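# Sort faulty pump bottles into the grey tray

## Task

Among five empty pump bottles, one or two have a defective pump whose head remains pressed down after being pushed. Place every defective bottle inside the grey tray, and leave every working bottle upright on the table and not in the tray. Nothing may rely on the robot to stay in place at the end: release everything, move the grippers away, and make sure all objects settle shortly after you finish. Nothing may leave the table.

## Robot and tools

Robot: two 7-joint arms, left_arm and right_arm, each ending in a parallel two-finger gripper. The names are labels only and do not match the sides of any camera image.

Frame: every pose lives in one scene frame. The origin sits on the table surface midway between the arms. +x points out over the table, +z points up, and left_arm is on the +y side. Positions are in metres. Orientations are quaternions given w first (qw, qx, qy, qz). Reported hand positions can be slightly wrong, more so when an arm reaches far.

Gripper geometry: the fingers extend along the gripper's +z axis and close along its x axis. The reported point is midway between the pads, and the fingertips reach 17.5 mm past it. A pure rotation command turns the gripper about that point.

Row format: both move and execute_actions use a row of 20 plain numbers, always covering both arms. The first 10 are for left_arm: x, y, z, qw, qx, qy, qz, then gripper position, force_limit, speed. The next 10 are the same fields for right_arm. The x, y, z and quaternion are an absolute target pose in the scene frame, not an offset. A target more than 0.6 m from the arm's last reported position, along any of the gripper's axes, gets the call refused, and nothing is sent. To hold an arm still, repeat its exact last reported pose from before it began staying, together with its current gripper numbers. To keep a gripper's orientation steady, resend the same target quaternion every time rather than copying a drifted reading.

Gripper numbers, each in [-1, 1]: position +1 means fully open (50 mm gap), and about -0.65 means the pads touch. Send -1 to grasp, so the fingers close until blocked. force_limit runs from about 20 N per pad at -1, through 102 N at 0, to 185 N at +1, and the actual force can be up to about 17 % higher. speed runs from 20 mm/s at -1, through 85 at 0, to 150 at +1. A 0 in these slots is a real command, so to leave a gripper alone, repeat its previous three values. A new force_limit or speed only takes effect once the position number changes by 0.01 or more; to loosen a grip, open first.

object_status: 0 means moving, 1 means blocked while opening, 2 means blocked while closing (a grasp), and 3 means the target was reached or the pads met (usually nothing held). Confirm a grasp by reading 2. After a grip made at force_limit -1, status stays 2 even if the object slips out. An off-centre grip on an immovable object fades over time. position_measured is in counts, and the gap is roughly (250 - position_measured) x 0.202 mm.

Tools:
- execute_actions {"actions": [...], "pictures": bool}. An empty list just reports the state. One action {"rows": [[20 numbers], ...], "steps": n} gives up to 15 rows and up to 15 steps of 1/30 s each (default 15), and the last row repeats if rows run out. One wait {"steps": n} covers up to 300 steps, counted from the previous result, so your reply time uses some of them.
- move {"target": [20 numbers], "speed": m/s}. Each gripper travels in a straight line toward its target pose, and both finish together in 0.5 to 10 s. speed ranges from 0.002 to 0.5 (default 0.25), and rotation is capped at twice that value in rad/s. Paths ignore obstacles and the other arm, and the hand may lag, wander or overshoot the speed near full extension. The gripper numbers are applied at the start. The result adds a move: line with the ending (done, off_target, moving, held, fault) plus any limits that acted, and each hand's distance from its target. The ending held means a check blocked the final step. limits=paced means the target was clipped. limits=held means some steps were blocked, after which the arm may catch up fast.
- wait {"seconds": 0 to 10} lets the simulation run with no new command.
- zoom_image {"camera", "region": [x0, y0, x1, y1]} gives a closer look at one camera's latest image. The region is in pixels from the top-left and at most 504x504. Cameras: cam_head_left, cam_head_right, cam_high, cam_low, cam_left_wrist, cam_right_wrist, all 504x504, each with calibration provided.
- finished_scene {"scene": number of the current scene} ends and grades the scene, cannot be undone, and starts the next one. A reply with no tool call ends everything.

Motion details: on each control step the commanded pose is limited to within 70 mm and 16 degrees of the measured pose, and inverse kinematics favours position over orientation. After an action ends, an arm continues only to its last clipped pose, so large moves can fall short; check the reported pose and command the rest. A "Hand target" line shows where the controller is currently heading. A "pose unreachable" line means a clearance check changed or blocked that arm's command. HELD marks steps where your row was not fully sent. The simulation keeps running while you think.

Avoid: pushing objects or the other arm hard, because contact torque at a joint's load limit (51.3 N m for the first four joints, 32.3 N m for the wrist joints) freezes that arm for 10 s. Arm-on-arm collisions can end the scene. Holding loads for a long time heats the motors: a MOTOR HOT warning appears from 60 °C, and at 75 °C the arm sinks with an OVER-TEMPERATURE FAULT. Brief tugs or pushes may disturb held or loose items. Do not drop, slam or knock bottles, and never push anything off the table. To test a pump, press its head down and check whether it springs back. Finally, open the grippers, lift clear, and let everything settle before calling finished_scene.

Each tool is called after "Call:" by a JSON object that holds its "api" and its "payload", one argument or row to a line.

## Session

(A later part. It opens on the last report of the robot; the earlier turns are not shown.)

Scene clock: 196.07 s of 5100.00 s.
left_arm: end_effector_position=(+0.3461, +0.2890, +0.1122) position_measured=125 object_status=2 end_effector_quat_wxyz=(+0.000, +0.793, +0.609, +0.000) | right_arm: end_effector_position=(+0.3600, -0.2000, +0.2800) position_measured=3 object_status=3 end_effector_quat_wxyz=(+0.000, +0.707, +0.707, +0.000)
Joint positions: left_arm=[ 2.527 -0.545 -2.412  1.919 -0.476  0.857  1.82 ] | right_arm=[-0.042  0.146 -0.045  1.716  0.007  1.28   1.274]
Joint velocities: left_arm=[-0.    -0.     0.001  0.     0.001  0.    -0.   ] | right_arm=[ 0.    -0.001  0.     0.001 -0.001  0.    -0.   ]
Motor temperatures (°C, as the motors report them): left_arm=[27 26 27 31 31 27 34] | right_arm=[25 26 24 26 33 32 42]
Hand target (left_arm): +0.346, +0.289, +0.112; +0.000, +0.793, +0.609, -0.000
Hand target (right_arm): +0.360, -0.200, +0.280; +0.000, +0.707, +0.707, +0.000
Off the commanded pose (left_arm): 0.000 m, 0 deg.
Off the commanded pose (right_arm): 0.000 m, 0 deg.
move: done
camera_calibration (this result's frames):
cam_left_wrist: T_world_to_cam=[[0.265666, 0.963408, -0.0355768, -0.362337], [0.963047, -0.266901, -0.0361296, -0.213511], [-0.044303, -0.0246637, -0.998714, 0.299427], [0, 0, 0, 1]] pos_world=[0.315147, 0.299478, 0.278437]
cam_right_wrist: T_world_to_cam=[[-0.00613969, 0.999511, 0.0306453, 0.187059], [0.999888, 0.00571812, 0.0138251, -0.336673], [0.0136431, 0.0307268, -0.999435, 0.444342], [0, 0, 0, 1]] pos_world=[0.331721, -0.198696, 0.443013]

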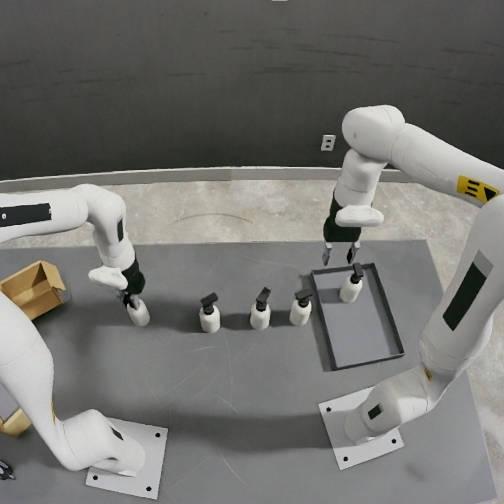

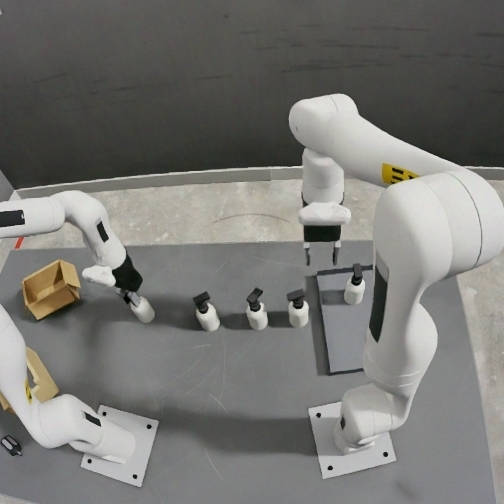

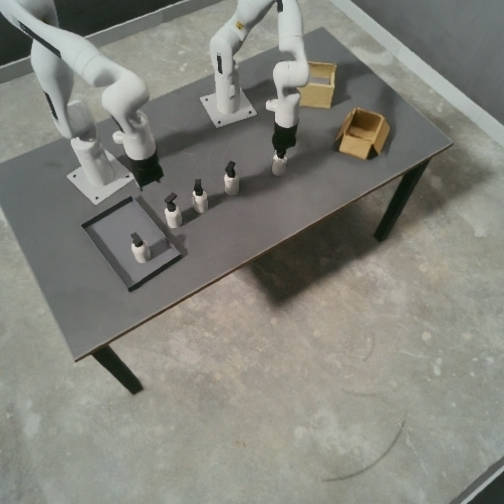

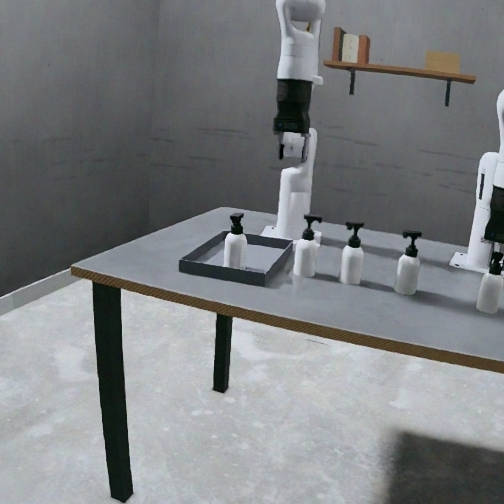

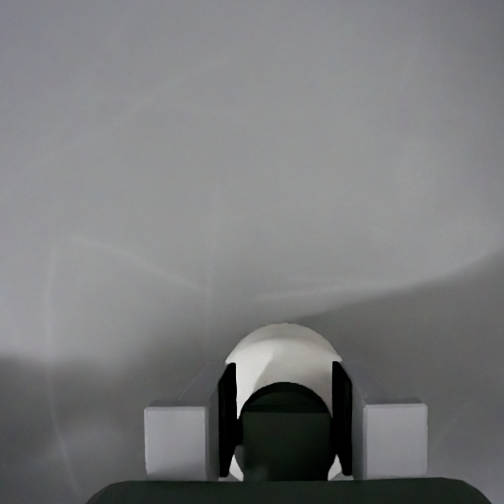

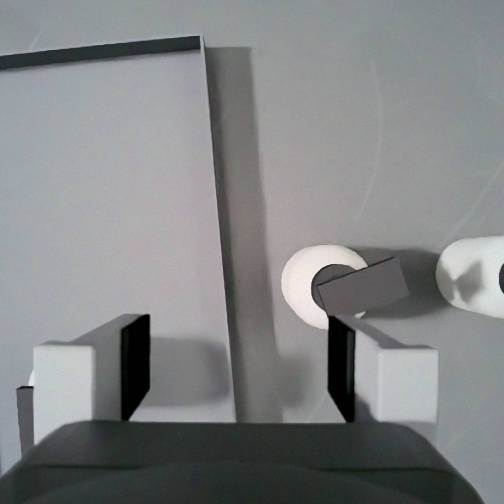

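Call:
{"api": "move", "payload": {
  "target": [0.346,0.289,0.14,0,0.793,0.609,0,-1,-0.6,0.5,0.36,-0.20,0.28,0,0.707,0.707,0,1,0,0.5],
  "speed": 0.1
}}

Call:
{"api": "move", "payload": {
  "target": [0.33,0.195,0.135,0,0.793,0.609,0,-1,-0.6,0.5,0.36,-0.20,0.28,0,0.707,0.707,0,1,0,0.5],
  "speed": 0.12
}}

Call:
{"api": "move", "payload": {
  "target": [0.33,0.195,0.113,0,0.793,0.609,0,-1,-0.6,0.5,0.36,-0.20,0.28,0,0.707,0.707,0,1,0,0.5],
  "speed": 0.03
}}

Call:
{"api": "move", "payload": {
  "target": [0.33,0.195,0.113,0,0.793,0.609,0,1,0,0.5,0.36,-0.20,0.28,0,0.707,0.707,0,1,0,0.5]
}}

Call:
{"api": "move", "payload": {
  "target": [0.33,0.195,0.22,0,0.793,0.609,0,1,0,0.5,0.36,-0.20,0.28,0,0.707,0.707,0,1,0,0.5],
  "speed": 0.15
}}

Call:
{"api": "move", "payload": {
  "target": [0.2,0.34,0.28,0,0.707,0.707,0,1,0,0.5,0.34,0.05,0.28,0,0.793,0.609,0,1,0,0.5]
}}

Call:
{"api": "zoom_image", "payload": {
  "camera": "cam_low",
  "region": [280,170,504,320]
}}

Scene clock: 208.90 s of 5100.00 s.
left_arm: end_effector_position=(+0.3460, +0.2888, +0.1398) position_measured=125 object_status=2 end_effector_quat_wxyz=(-0.000, +0.793, +0.609, -0.000) | right_arm: end_effector_position=(+0.3600, -0.2000, +0.2800) position_measured=3 object_status=3 end_effector_quat_wxyz=(+0.000, +0.707, +0.707, +0.000)
Joint positions: left_arm=[ 2.497 -0.501 -2.375  1.88  -0.428  0.932  1.778] | right_arm=[-0.042  0.146 -0.045  1.716  0.007  1.28   1.274]
Joint velocities: left_arm=[-0.005  0.003  0.001 -0.002  0.001  0.002 -0.002] | right_arm=[ 0.    -0.001 -0.    -0.     0.     0.    -0.   ]
Motor temperatures (°C, as the motors report them): left_arm=[27 26 27 31 31 27 34] | right_arm=[25 26 24 26 33 32 42]
Hand target (left_arm): +0.346, +0.289, +0.140; -0.000, +0.793, +0.609, +0.000
Hand target (right_arm): +0.360, -0.200, +0.280; +0.000, +0.707, +0.707, +0.000
Off the commanded pose (left_arm): 0.000 m, 0 deg.
Off the commanded pose (right_arm): 0.000 m, 0 deg.
After step 90, 9.07 s passed at rest.
move: done
camera_calibration (this result's frames):
cam_left_wrist: T_world_to_cam=[[0.265938, 0.963315, -0.0360704, -0.36111], [0.962934, -0.267212, -0.0368304, -0.212178], [-0.0451178, -0.0249388, -0.99867, 0.327261], [0, 0, 0, 1]] pos_world=[0.315112, 0.299328, 0.305986]
cam_right_wrist: T_world_to_cam=[[-0.00615187, 0.999512, 0.0306358, 0.187064], [0.999888, 0.00573078, 0.0138139, -0.336667], [0.0136316, 0.0307173, -0.999435, 0.444343], [0, 0, 0, 1]] pos_world=[0.331723, -0.198693, 0.443012]

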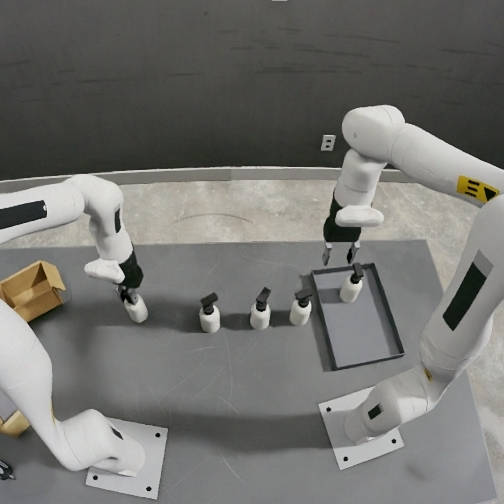

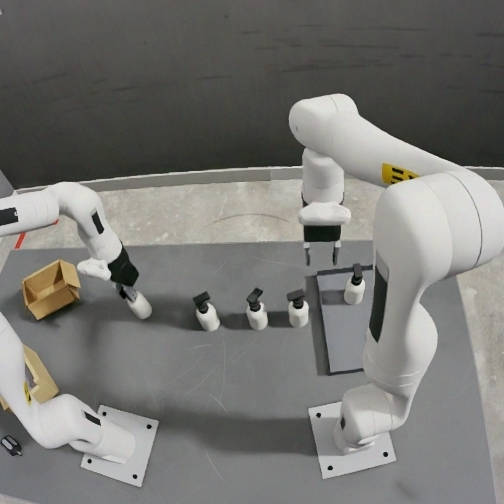

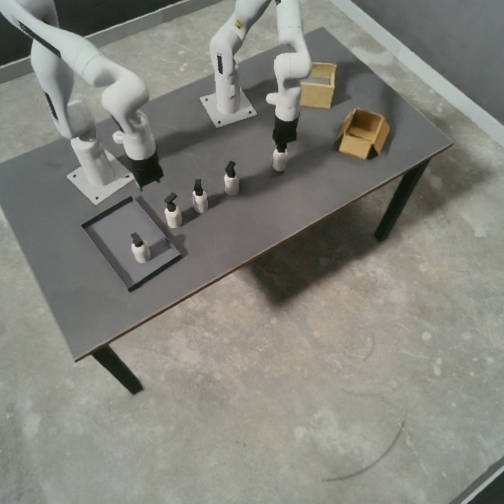

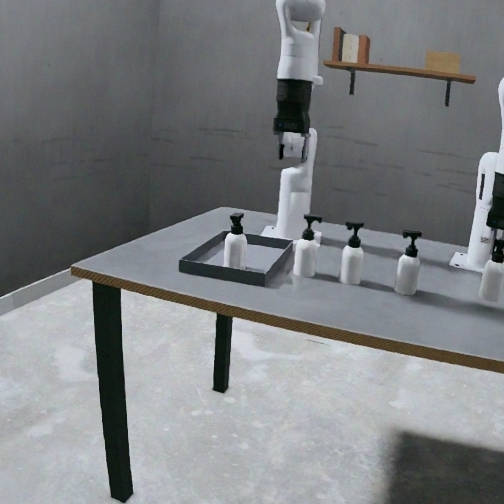

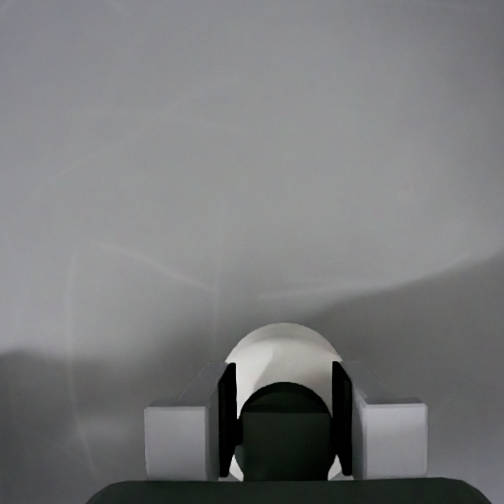

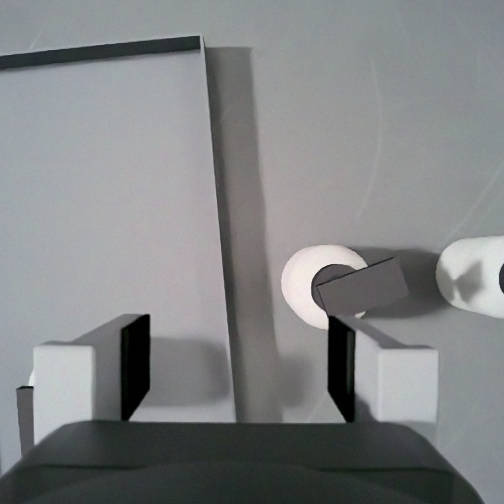

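Scene clock: 210.10 s of 5100.00 s.
left_arm: end_effector_position=(+0.3302, +0.1957, +0.1350) position_measured=125 object_status=2 end_effector_quat_wxyz=(+0.000, +0.793, +0.609, +0.000) | right_arm: end_effector_position=(+0.3600, -0.2000, +0.2800) position_measured=3 object_status=3 end_effector_quat_wxyz=(+0.000, +0.707, +0.707, +0.000)
Joint positions: left_arm=[ 2.742 -0.507 -2.382  1.887 -0.435  0.918  2.025] | right_arm=[-0.042  0.146 -0.045  1.716  0.007  1.28   1.274]
Joint velocities: left_arm=[ 0.011 -0.002  0.002 -0.001 -0.003  0.001  0.004] | right_arm=[ 0.    -0.001 -0.001 -0.001  0.    -0.    -0.   ]
Motor temperatures (°C, as the motors report them): left_arm=[27 26 27 31 31 27 34] | right_arm=[25 26 24 26 33 32 42]
Hand target (left_arm): +0.330, +0.195, +0.135; +0.000, +0.793, +0.609, +0.000
Hand target (right_arm): +0.360, -0.200, +0.280; -0.000, +0.707, +0.707, -0.000
Off the commanded pose (left_arm): 0.001 m, 0 deg.
Off the commanded pose (right_arm): 0.000 m, 0 deg.
move: done
camera_calibration (this result's frames):
cam_left_wrist: T_world_to_cam=[[0.264739, 0.963653, -0.0358625, -0.267016], [0.963304, -0.265984, -0.0360361, -0.222518], [-0.0442651, -0.0250063, -0.998707, 0.319244], [0, 0, 0, 1]] pos_world=[0.299173, 0.206108, 0.301237]
cam_right_wrist: T_world_to_cam=[[-0.00615142, 0.999512, 0.0306359, 0.187064], [0.999888, 0.00573033, 0.0138137, -0.336667], [0.0136314, 0.0307174, -0.999435, 0.444344], [0, 0, 0, 1]] pos_world=[0.331723, -0.198693, 0.443012]

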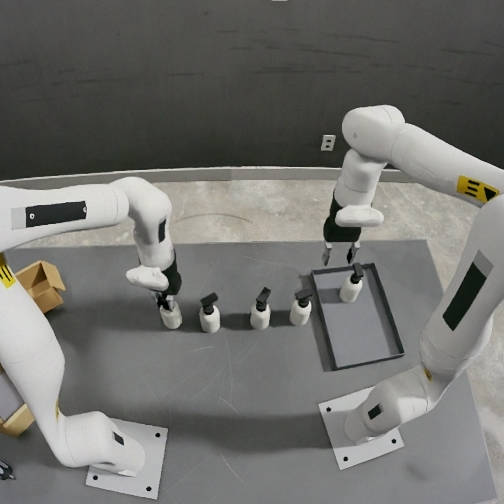

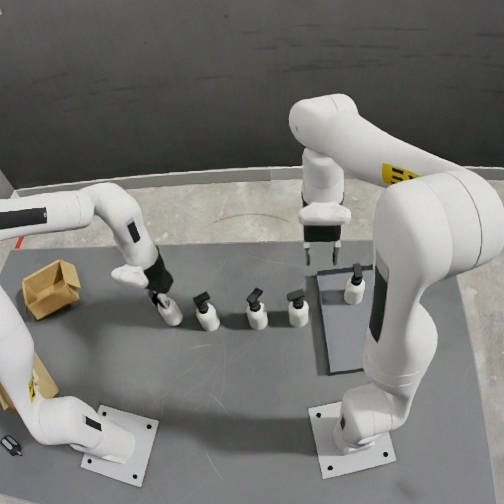

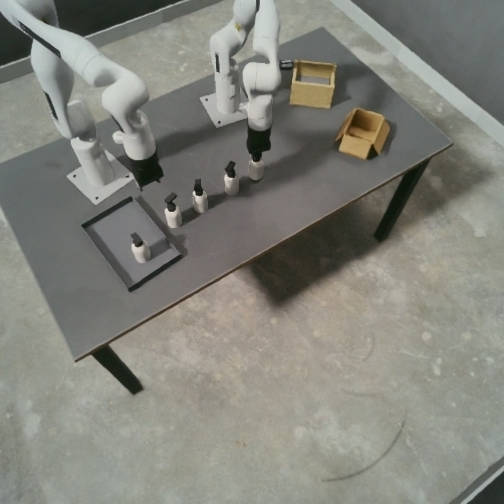

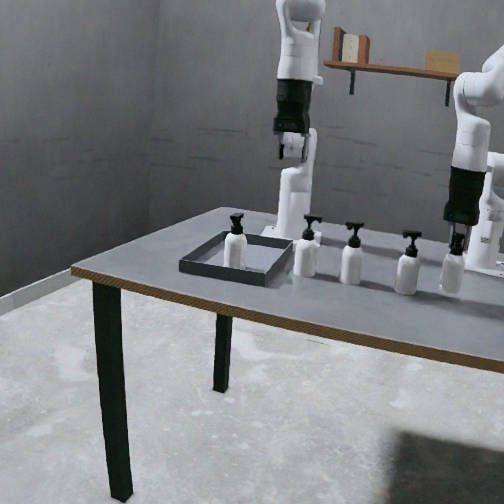

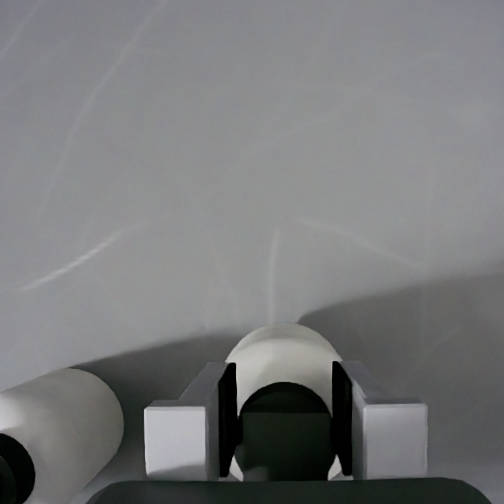

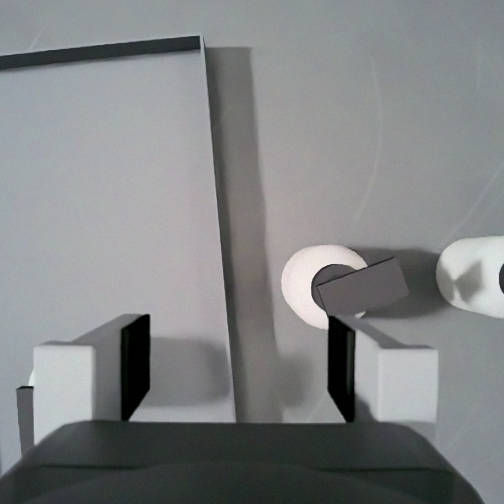

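Scene clock: 211.10 s of 5100.00 s.
left_arm: end_effector_position=(+0.3301, +0.1951, +0.1132) position_measured=125 object_status=2 end_effector_quat_wxyz=(+0.000, +0.793, +0.609, +0.000) | right_arm: end_effector_position=(+0.3600, -0.2000, +0.2800) position_measured=3 object_status=3 end_effector_quat_wxyz=(+0.000, +0.707, +0.707, +0.000)
Joint positions: left_arm=[ 2.768 -0.543 -2.411  1.917 -0.473  0.859  2.059] | right_arm=[-0.042  0.146 -0.045  1.716  0.007  1.28   1.274]
Joint velocities: left_arm=[ 0.003 -0.003 -0.001  0.002 -0.001 -0.002  0.003] | right_arm=[ 0.     0.     0.    -0.    -0.    -0.001  0.   ]
Motor temperatures (°C, as the motors report them): left_arm=[27 26 27 31 31 27 34] | right_arm=[25 26 24 26 33 32 42]
Hand target (left_arm): +0.330, +0.195, +0.113; +0.000, +0.793, +0.609, -0.000
Hand target (right_arm): +0.360, -0.200, +0.280; -0.000, +0.707, +0.707, -0.000
Off the commanded pose (left_arm): 0.000 m, 0 deg.
Off the commanded pose (right_arm): 0.000 m, 0 deg.
move: done
camera_calibration (this result's frames):
cam_left_wrist: T_world_to_cam=[[0.265456, 0.963452, -0.0359709, -0.267438], [0.96309, -0.266714, -0.0363625, -0.223092], [-0.0446274, -0.0249905, -0.998691, 0.297518], [0, 0, 0, 1]] pos_world=[0.299128, 0.205597, 0.279397]
cam_right_wrist: T_world_to_cam=[[-0.00615239, 0.999512, 0.0306358, 0.187065], [0.999888, 0.0057313, 0.0138139, -0.336667], [0.0136316, 0.0307174, -0.999435, 0.444344], [0, 0, 0, 1]] pos_world=[0.331723, -0.198693, 0.443012]

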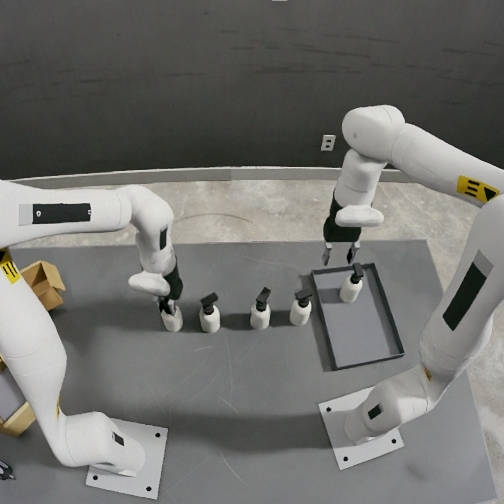

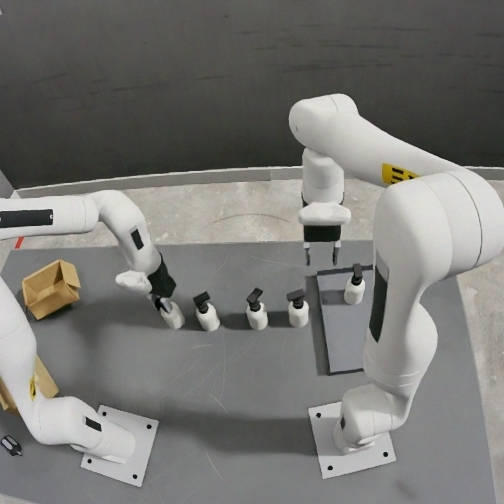

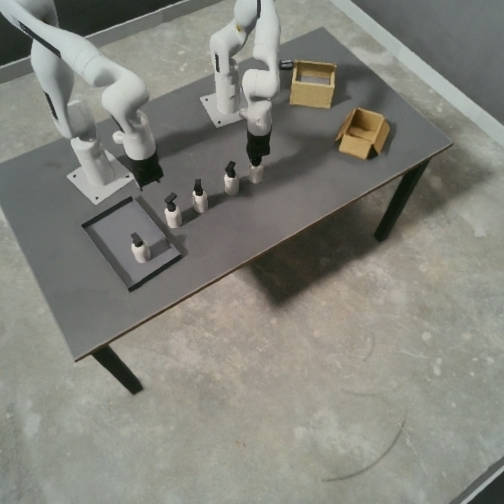

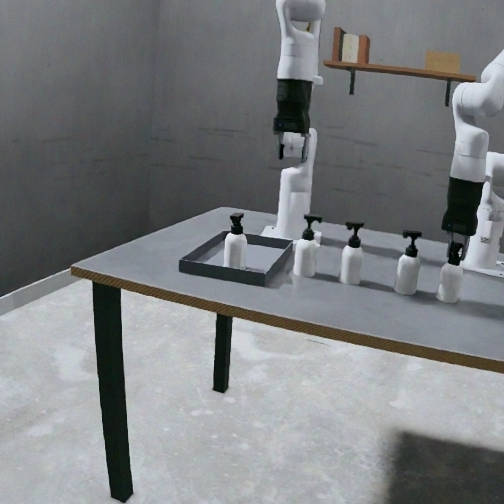

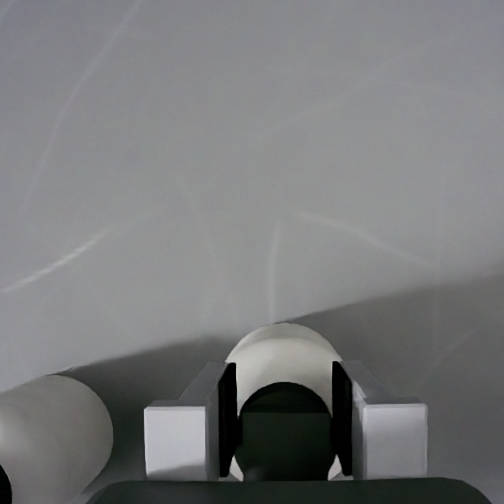

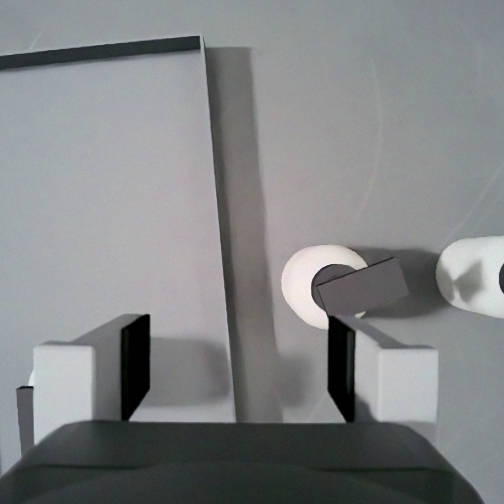

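Scene clock: 211.80 s of 5100.00 s.
left_arm: end_effector_position=(+0.3300, +0.1950, +0.1130) position_measured=3 object_status=3 end_effector_quat_wxyz=(+0.000, +0.793, +0.609, +0.000) | right_arm: end_effector_position=(+0.3600, -0.2000, +0.2800) position_measured=3 object_status=3 end_effector_quat_wxyz=(+0.000, +0.707, +0.707, +0.000)
Joint positions: left_arm=[ 2.768 -0.544 -2.411  1.918 -0.473  0.859  2.059] | right_arm=[-0.042  0.146 -0.045  1.716  0.007  1.28   1.274]
Joint velocities: left_arm=[ 0.    -0.001  0.001 -0.    -0.001  0.001  0.   ] | right_arm=[-0.    -0.001 -0.     0.     0.    -0.    -0.   ]
Motor temperatures (°C, as the motors report them): left_arm=[27 26 27 31 31 27 34] | right_arm=[25 26 24 26 33 32 42]
Hand target (left_arm): +0.330, +0.195, +0.113; +0.000, +0.793, +0.609, -0.000
Hand target (right_arm): +0.360, -0.200, +0.280; -0.000, +0.707, +0.707, -0.000
Off the commanded pose (left_arm): 0.000 m, 0 deg.
Off the commanded pose (right_arm): 0.000 m, 0 deg.
move: done
camera_calibration (this result's frames):
cam_left_wrist: T_world_to_cam=[[0.265658, 0.963396, -0.0359815, -0.267371], [0.963024, -0.266921, -0.0365647, -0.222986], [-0.0448305, -0.0249373, -0.998683, 0.297377], [0, 0, 0, 1]] pos_world=[0.299102, 0.205481, 0.279211]
cam_right_wrist: T_world_to_cam=[[-0.00615211, 0.999512, 0.0306361, 0.187064], [0.999888, 0.00573101, 0.0138141, -0.336667], [0.0136318, 0.0307176, -0.999435, 0.444344], [0, 0, 0, 1]] pos_world=[0.331723, -0.198693, 0.443012]

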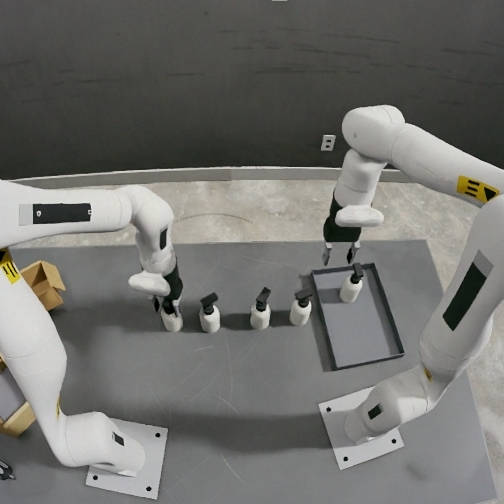

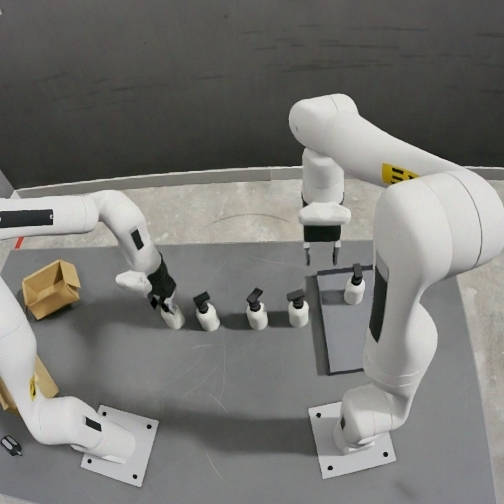

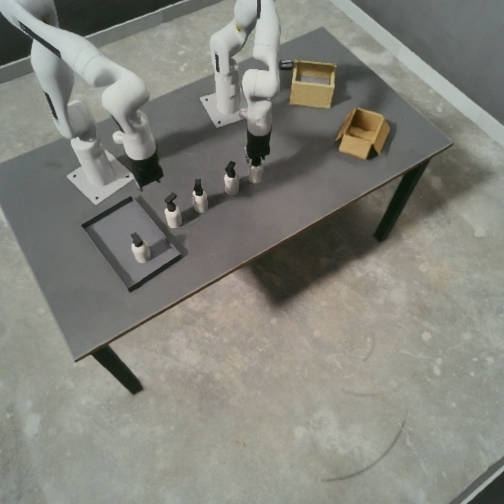

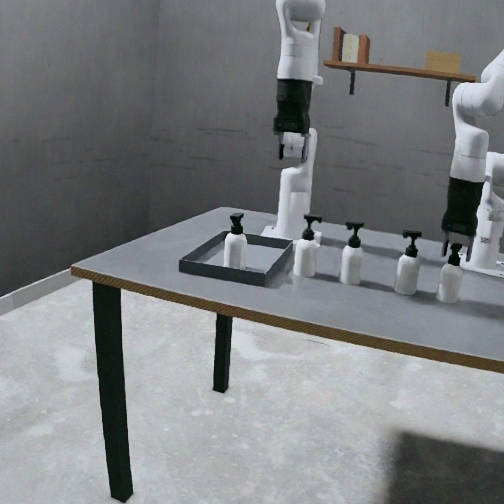

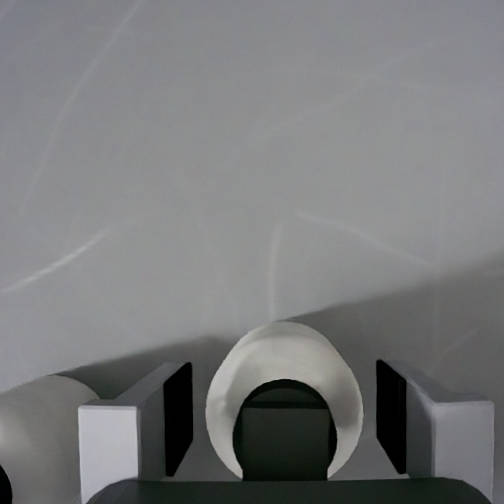

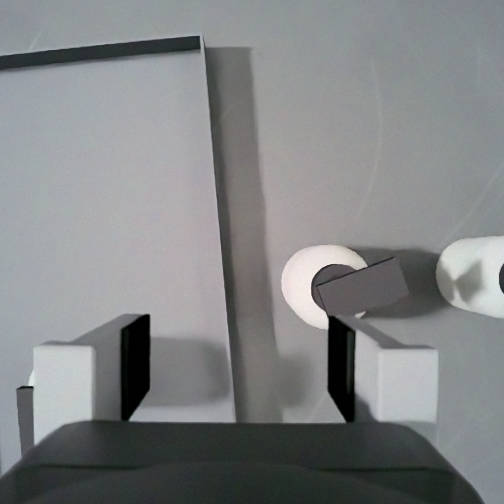

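Scene clock: 212.97 s of 5100.00 s.
left_arm: end_effector_position=(+0.3300, +0.1948, +0.2197) position_measured=3 object_status=3 end_effector_quat_wxyz=(-0.000, +0.793, +0.609, +0.000) | right_arm: end_effector_position=(+0.3600, -0.2000, +0.2800) position_measured=3 object_status=3 end_effector_quat_wxyz=(+0.000, +0.707, +0.707, +0.000)
Joint positions: left_arm=[ 2.675 -0.389 -2.308  1.737 -0.312  1.155  1.914] | right_arm=[-0.042  0.146 -0.045  1.716  0.007  1.28   1.274]
Joint velocities: left_arm=[-0.001  0.003  0.001 -0.001  0.001  0.002 -0.001] | right_arm=[ 0.     0.     0.    -0.    -0.001  0.     0.   ]
Motor temperatures (°C, as the motors report them): left_arm=[27 26 27 31 31 27 34] | right_arm=[25 26 24 26 33 32 42]
Hand target (left_arm): +0.330, +0.195, +0.220; -0.000, +0.793, +0.609, +0.000
Hand target (right_arm): +0.360, -0.200, +0.280; +0.000, +0.707, +0.707, -0.000
Off the commanded pose (left_arm): 0.000 m, 0 deg.
Off the commanded pose (right_arm): 0.000 m, 0 deg.
move: done
camera_calibration (this result's frames):
cam_left_wrist: T_world_to_cam=[[0.265629, 0.963412, -0.0357574, -0.263403], [0.963022, -0.266889, -0.0368601, -0.219071], [-0.0450547, -0.0246441, -0.998681, 0.403909], [0, 0, 0, 1]] pos_world=[0.299136, 0.205252, 0.385883]
cam_right_wrist: T_world_to_cam=[[-0.00615169, 0.999512, 0.0306358, 0.187064], [0.999888, 0.00573059, 0.0138141, -0.336667], [0.0136318, 0.0307174, -0.999435, 0.444343], [0, 0, 0, 1]] pos_world=[0.331723, -0.198693, 0.443012]

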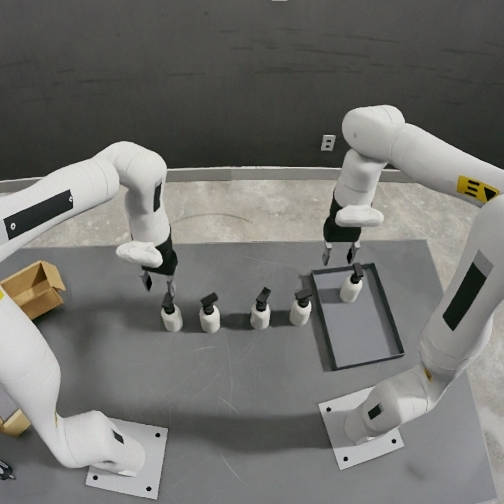

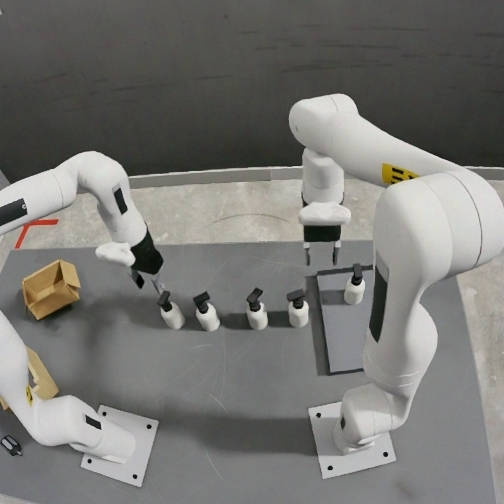

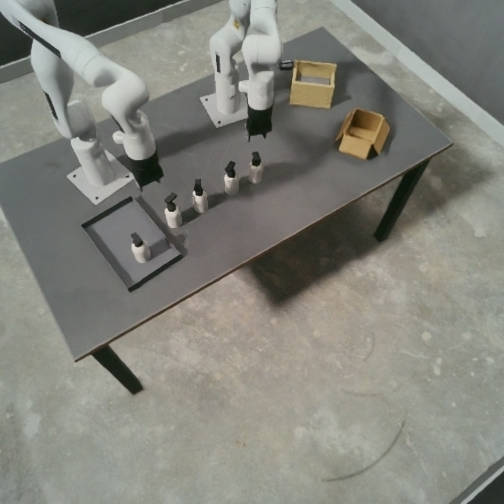

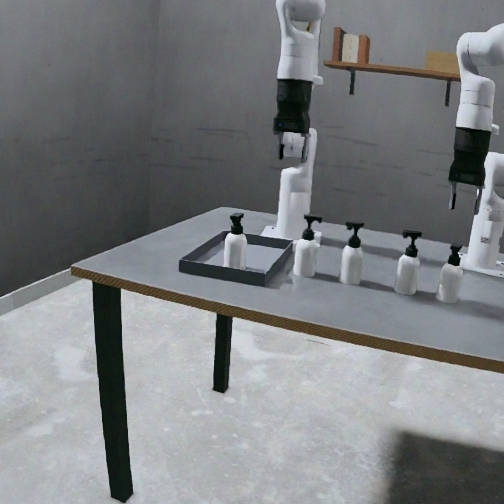

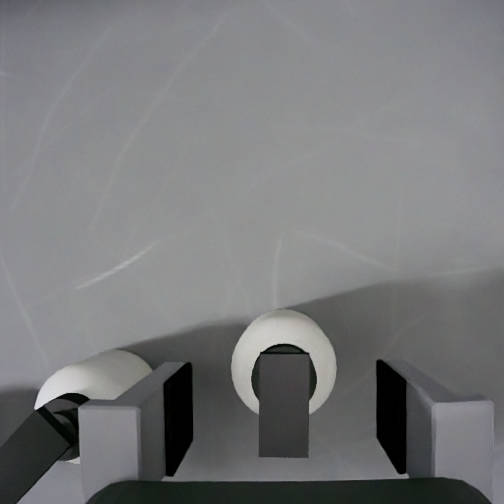

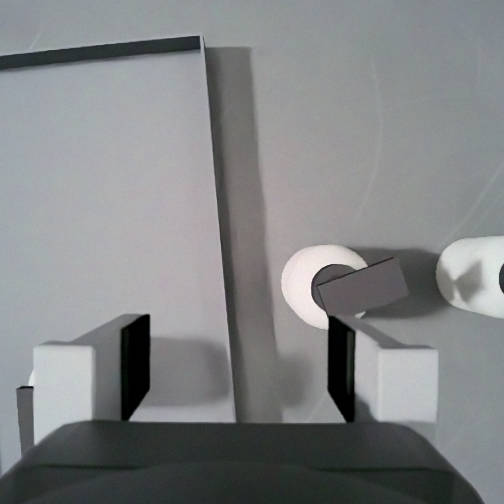

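Scene clock: 214.53 s of 5100.00 s.
left_arm: end_effector_position=(+0.2000, +0.3394, +0.2796) position_measured=3 object_status=3 end_effector_quat_wxyz=(-0.000, +0.707, +0.707, -0.001) | right_arm: end_effector_position=(+0.3396, +0.0505, +0.2804) position_measured=3 object_status=3 end_effector_quat_wxyz=(-0.001, +0.793, +0.609, +0.001)
Joint positions: left_arm=[ 2.112  0.126 -2.516  1.967  0.078  1.28   1.287] | right_arm=[-0.494  0.383 -0.181  1.396  0.067  1.367  0.425]
Joint velocities: left_arm=[-0.002  0.008 -0.007  0.001  0.001  0.001 -0.003] | right_arm=[-0.004  0.006 -0.002 -0.003  0.001  0.002 -0.003]
Motor temperatures (°C, as the motors report them): left_arm=[27 26 27 31 31 27 34] | right_arm=[25 26 24 26 33 32 42]
Hand target (left_arm): +0.200, +0.340, +0.280; -0.000, +0.707, +0.708, -0.001
Hand target (right_arm): +0.339, +0.051, +0.280; -0.001, +0.793, +0.609, +0.001
Off the commanded pose (left_arm): 0.001 m, 0 deg.
Off the commanded pose (right_arm): 0.001 m, 0 deg.
move: done
camera_calibration (this result's frames):
cam_left_wrist: T_world_to_cam=[[0.00741674, 0.999272, -0.0374306, -0.326035], [0.999236, -0.00884215, -0.0380609, -0.147546], [-0.0383642, -0.0371197, -0.998574, 0.464321], [0, 0, 0, 1]] pos_world=[0.167665, 0.341728, 0.44584]
cam_right_wrist: T_world_to_cam=[[0.252626, 0.966987, 0.0334037, -0.150464], [0.967326, -0.253179, 0.0134406, -0.293488], [0.021454, 0.0289168, -0.999352, 0.434744], [0, 0, 0, 1]] pos_world=[0.312583, 0.0586205, 0.443433]

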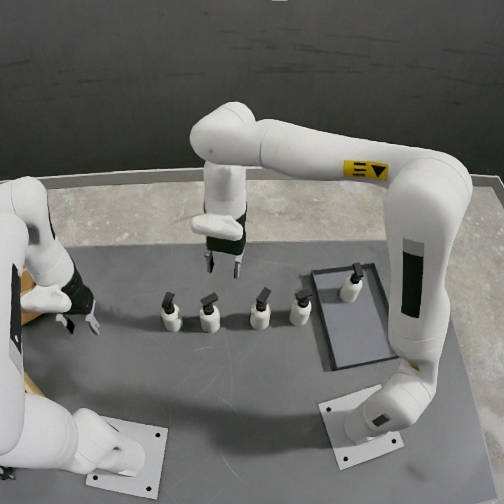

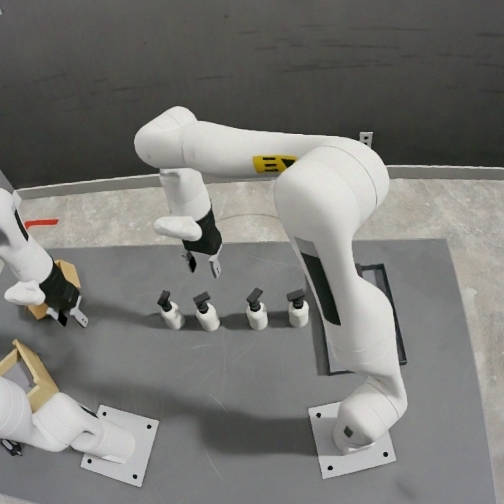

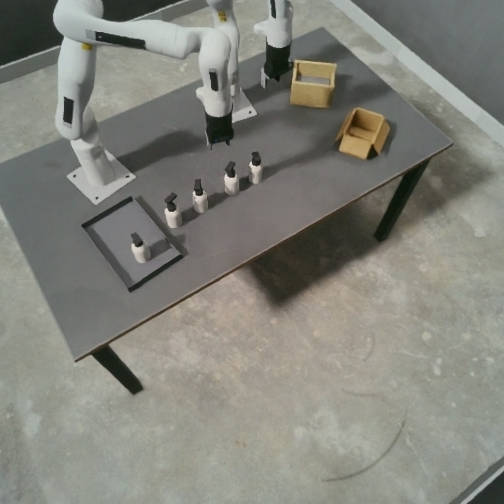

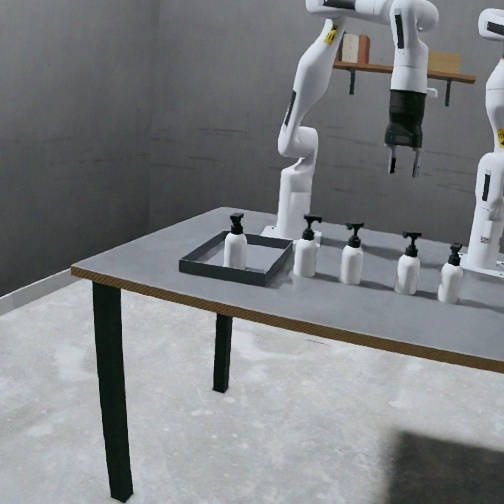

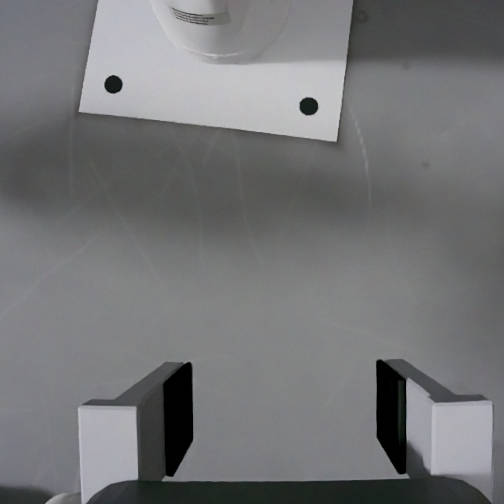

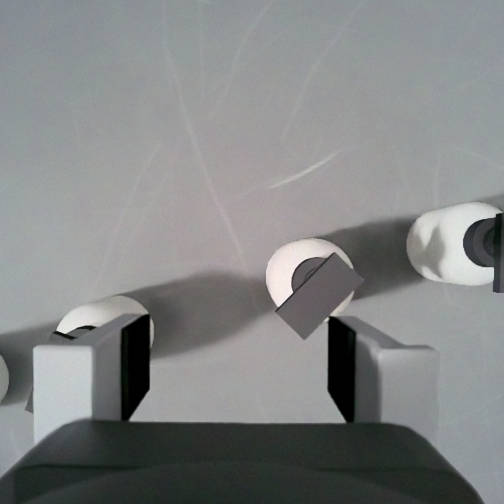

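Region (280, 170, 504, 320) of cam_low's 504x504 image, scaled by 2.250, with more detail than that image has; it fills the top 338 rows of this view, and the rest is white.

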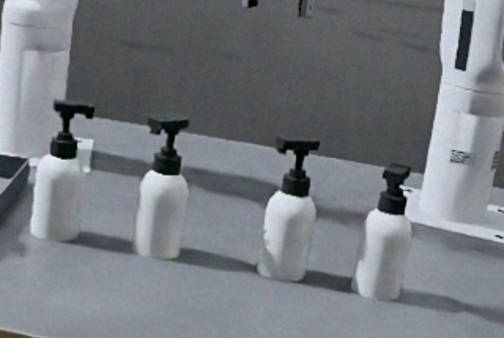

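Call:
{"api": "move", "payload": {
  "target": [0.2,0.34,0.28,0,0.707,0.707,0,1,0,0.5,0.3375,0.193,0.20,0,0.793,0.609,0,1,0,0.5]
}}

Scene clock: 219.27 s of 5100.00 s.
left_arm: end_effector_position=(+0.2000, +0.3400, +0.2800) position_measured=3 object_status=3 end_effector_quat_wxyz=(+0.000, +0.707, +0.707, -0.000) | right_arm: end_effector_position=(+0.3374, +0.1933, +0.2005) position_measured=3 object_status=3 end_effector_quat_wxyz=(-0.000, +0.793, +0.609, +0.000)
Joint positions: left_arm=[ 2.112  0.127 -2.518  1.967  0.078  1.28   1.284] | right_arm=[-0.695  0.691 -0.189  1.135  0.123  1.325  0.23 ]
Joint velocities: left_arm=[ 0.001 -0.    -0.     0.     0.001 -0.001 -0.   ] | right_arm=[-0.003  0.007 -0.001 -0.003  0.001  0.001  0.   ]
Motor temperatures (°C, as the motors report them): left_arm=[27 26 27 31 31 27 34] | right_arm=[25 26 24 26 33 32 42]
Hand target (left_arm): +0.200, +0.340, +0.280; +0.000, +0.707, +0.707, -0.000
Hand target (right_arm): +0.337, +0.193, +0.200; -0.000, +0.793, +0.609, +0.000
Off the commanded pose (left_arm): 0.000 m, 0 deg.
Off the commanded pose (right_arm): 0.001 m, 0 deg.
After step 90, 0.53 s passed at rest.
move: done
camera_calibration (this result's frames):
cam_left_wrist: T_world_to_cam=[[0.00807513, 0.99932, -0.0359849, -0.327211], [0.999287, -0.00939189, -0.0365744, -0.147792], [-0.0368875, -0.0356639, -0.998683, 0.463999], [0, 0, 0, 1]] pos_world=[0.167445, 0.342148, 0.446208]
cam_right_wrist: T_world_to_cam=[[0.252058, 0.967189, 0.0318088, -0.284831], [0.967477, -0.252585, 0.013753, -0.254322], [0.0213362, 0.0273078, -0.999399, 0.351171], [0, 0, 0, 1]] pos_world=[0.310352, 0.201658, 0.363518]

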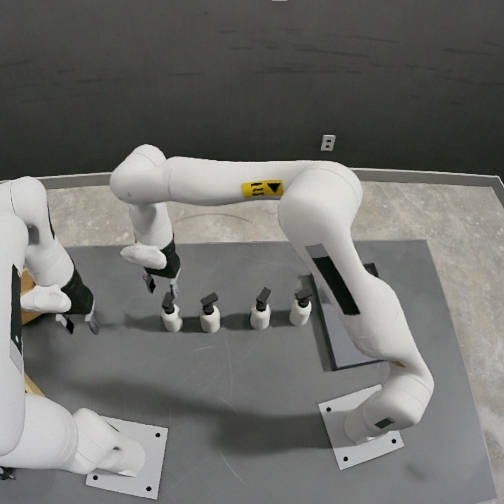

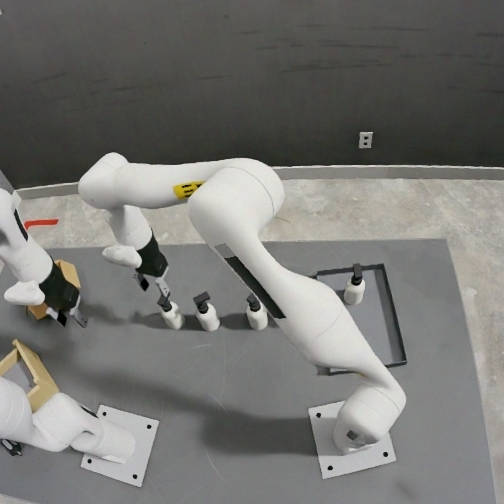

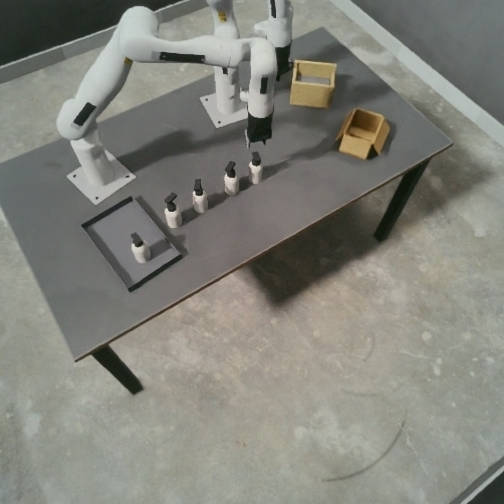

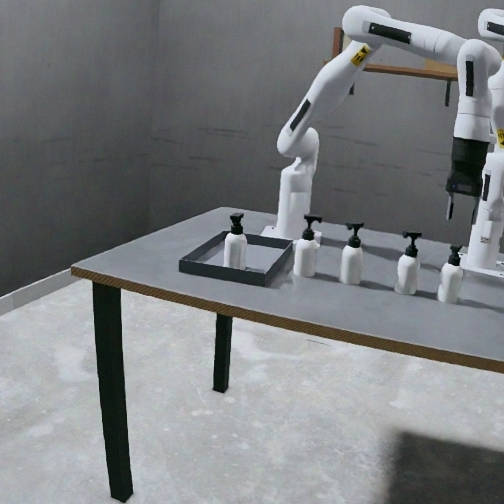

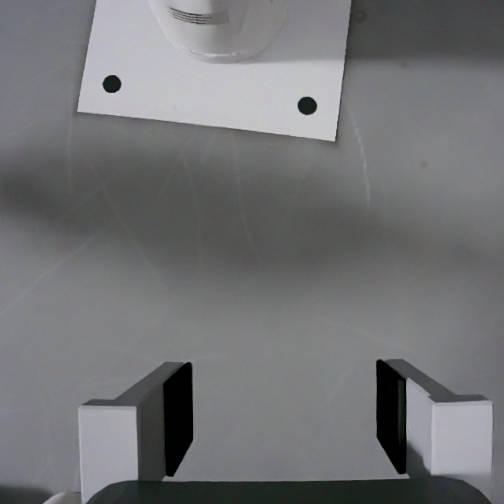

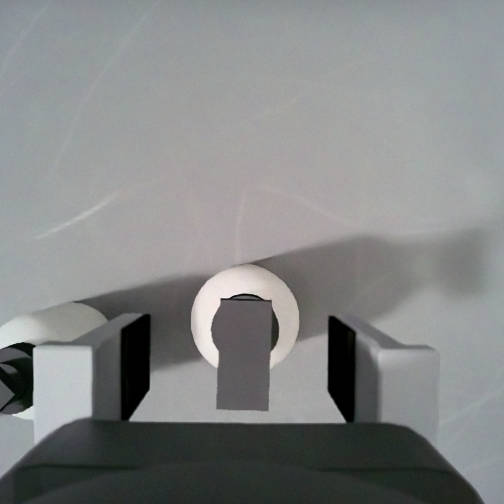

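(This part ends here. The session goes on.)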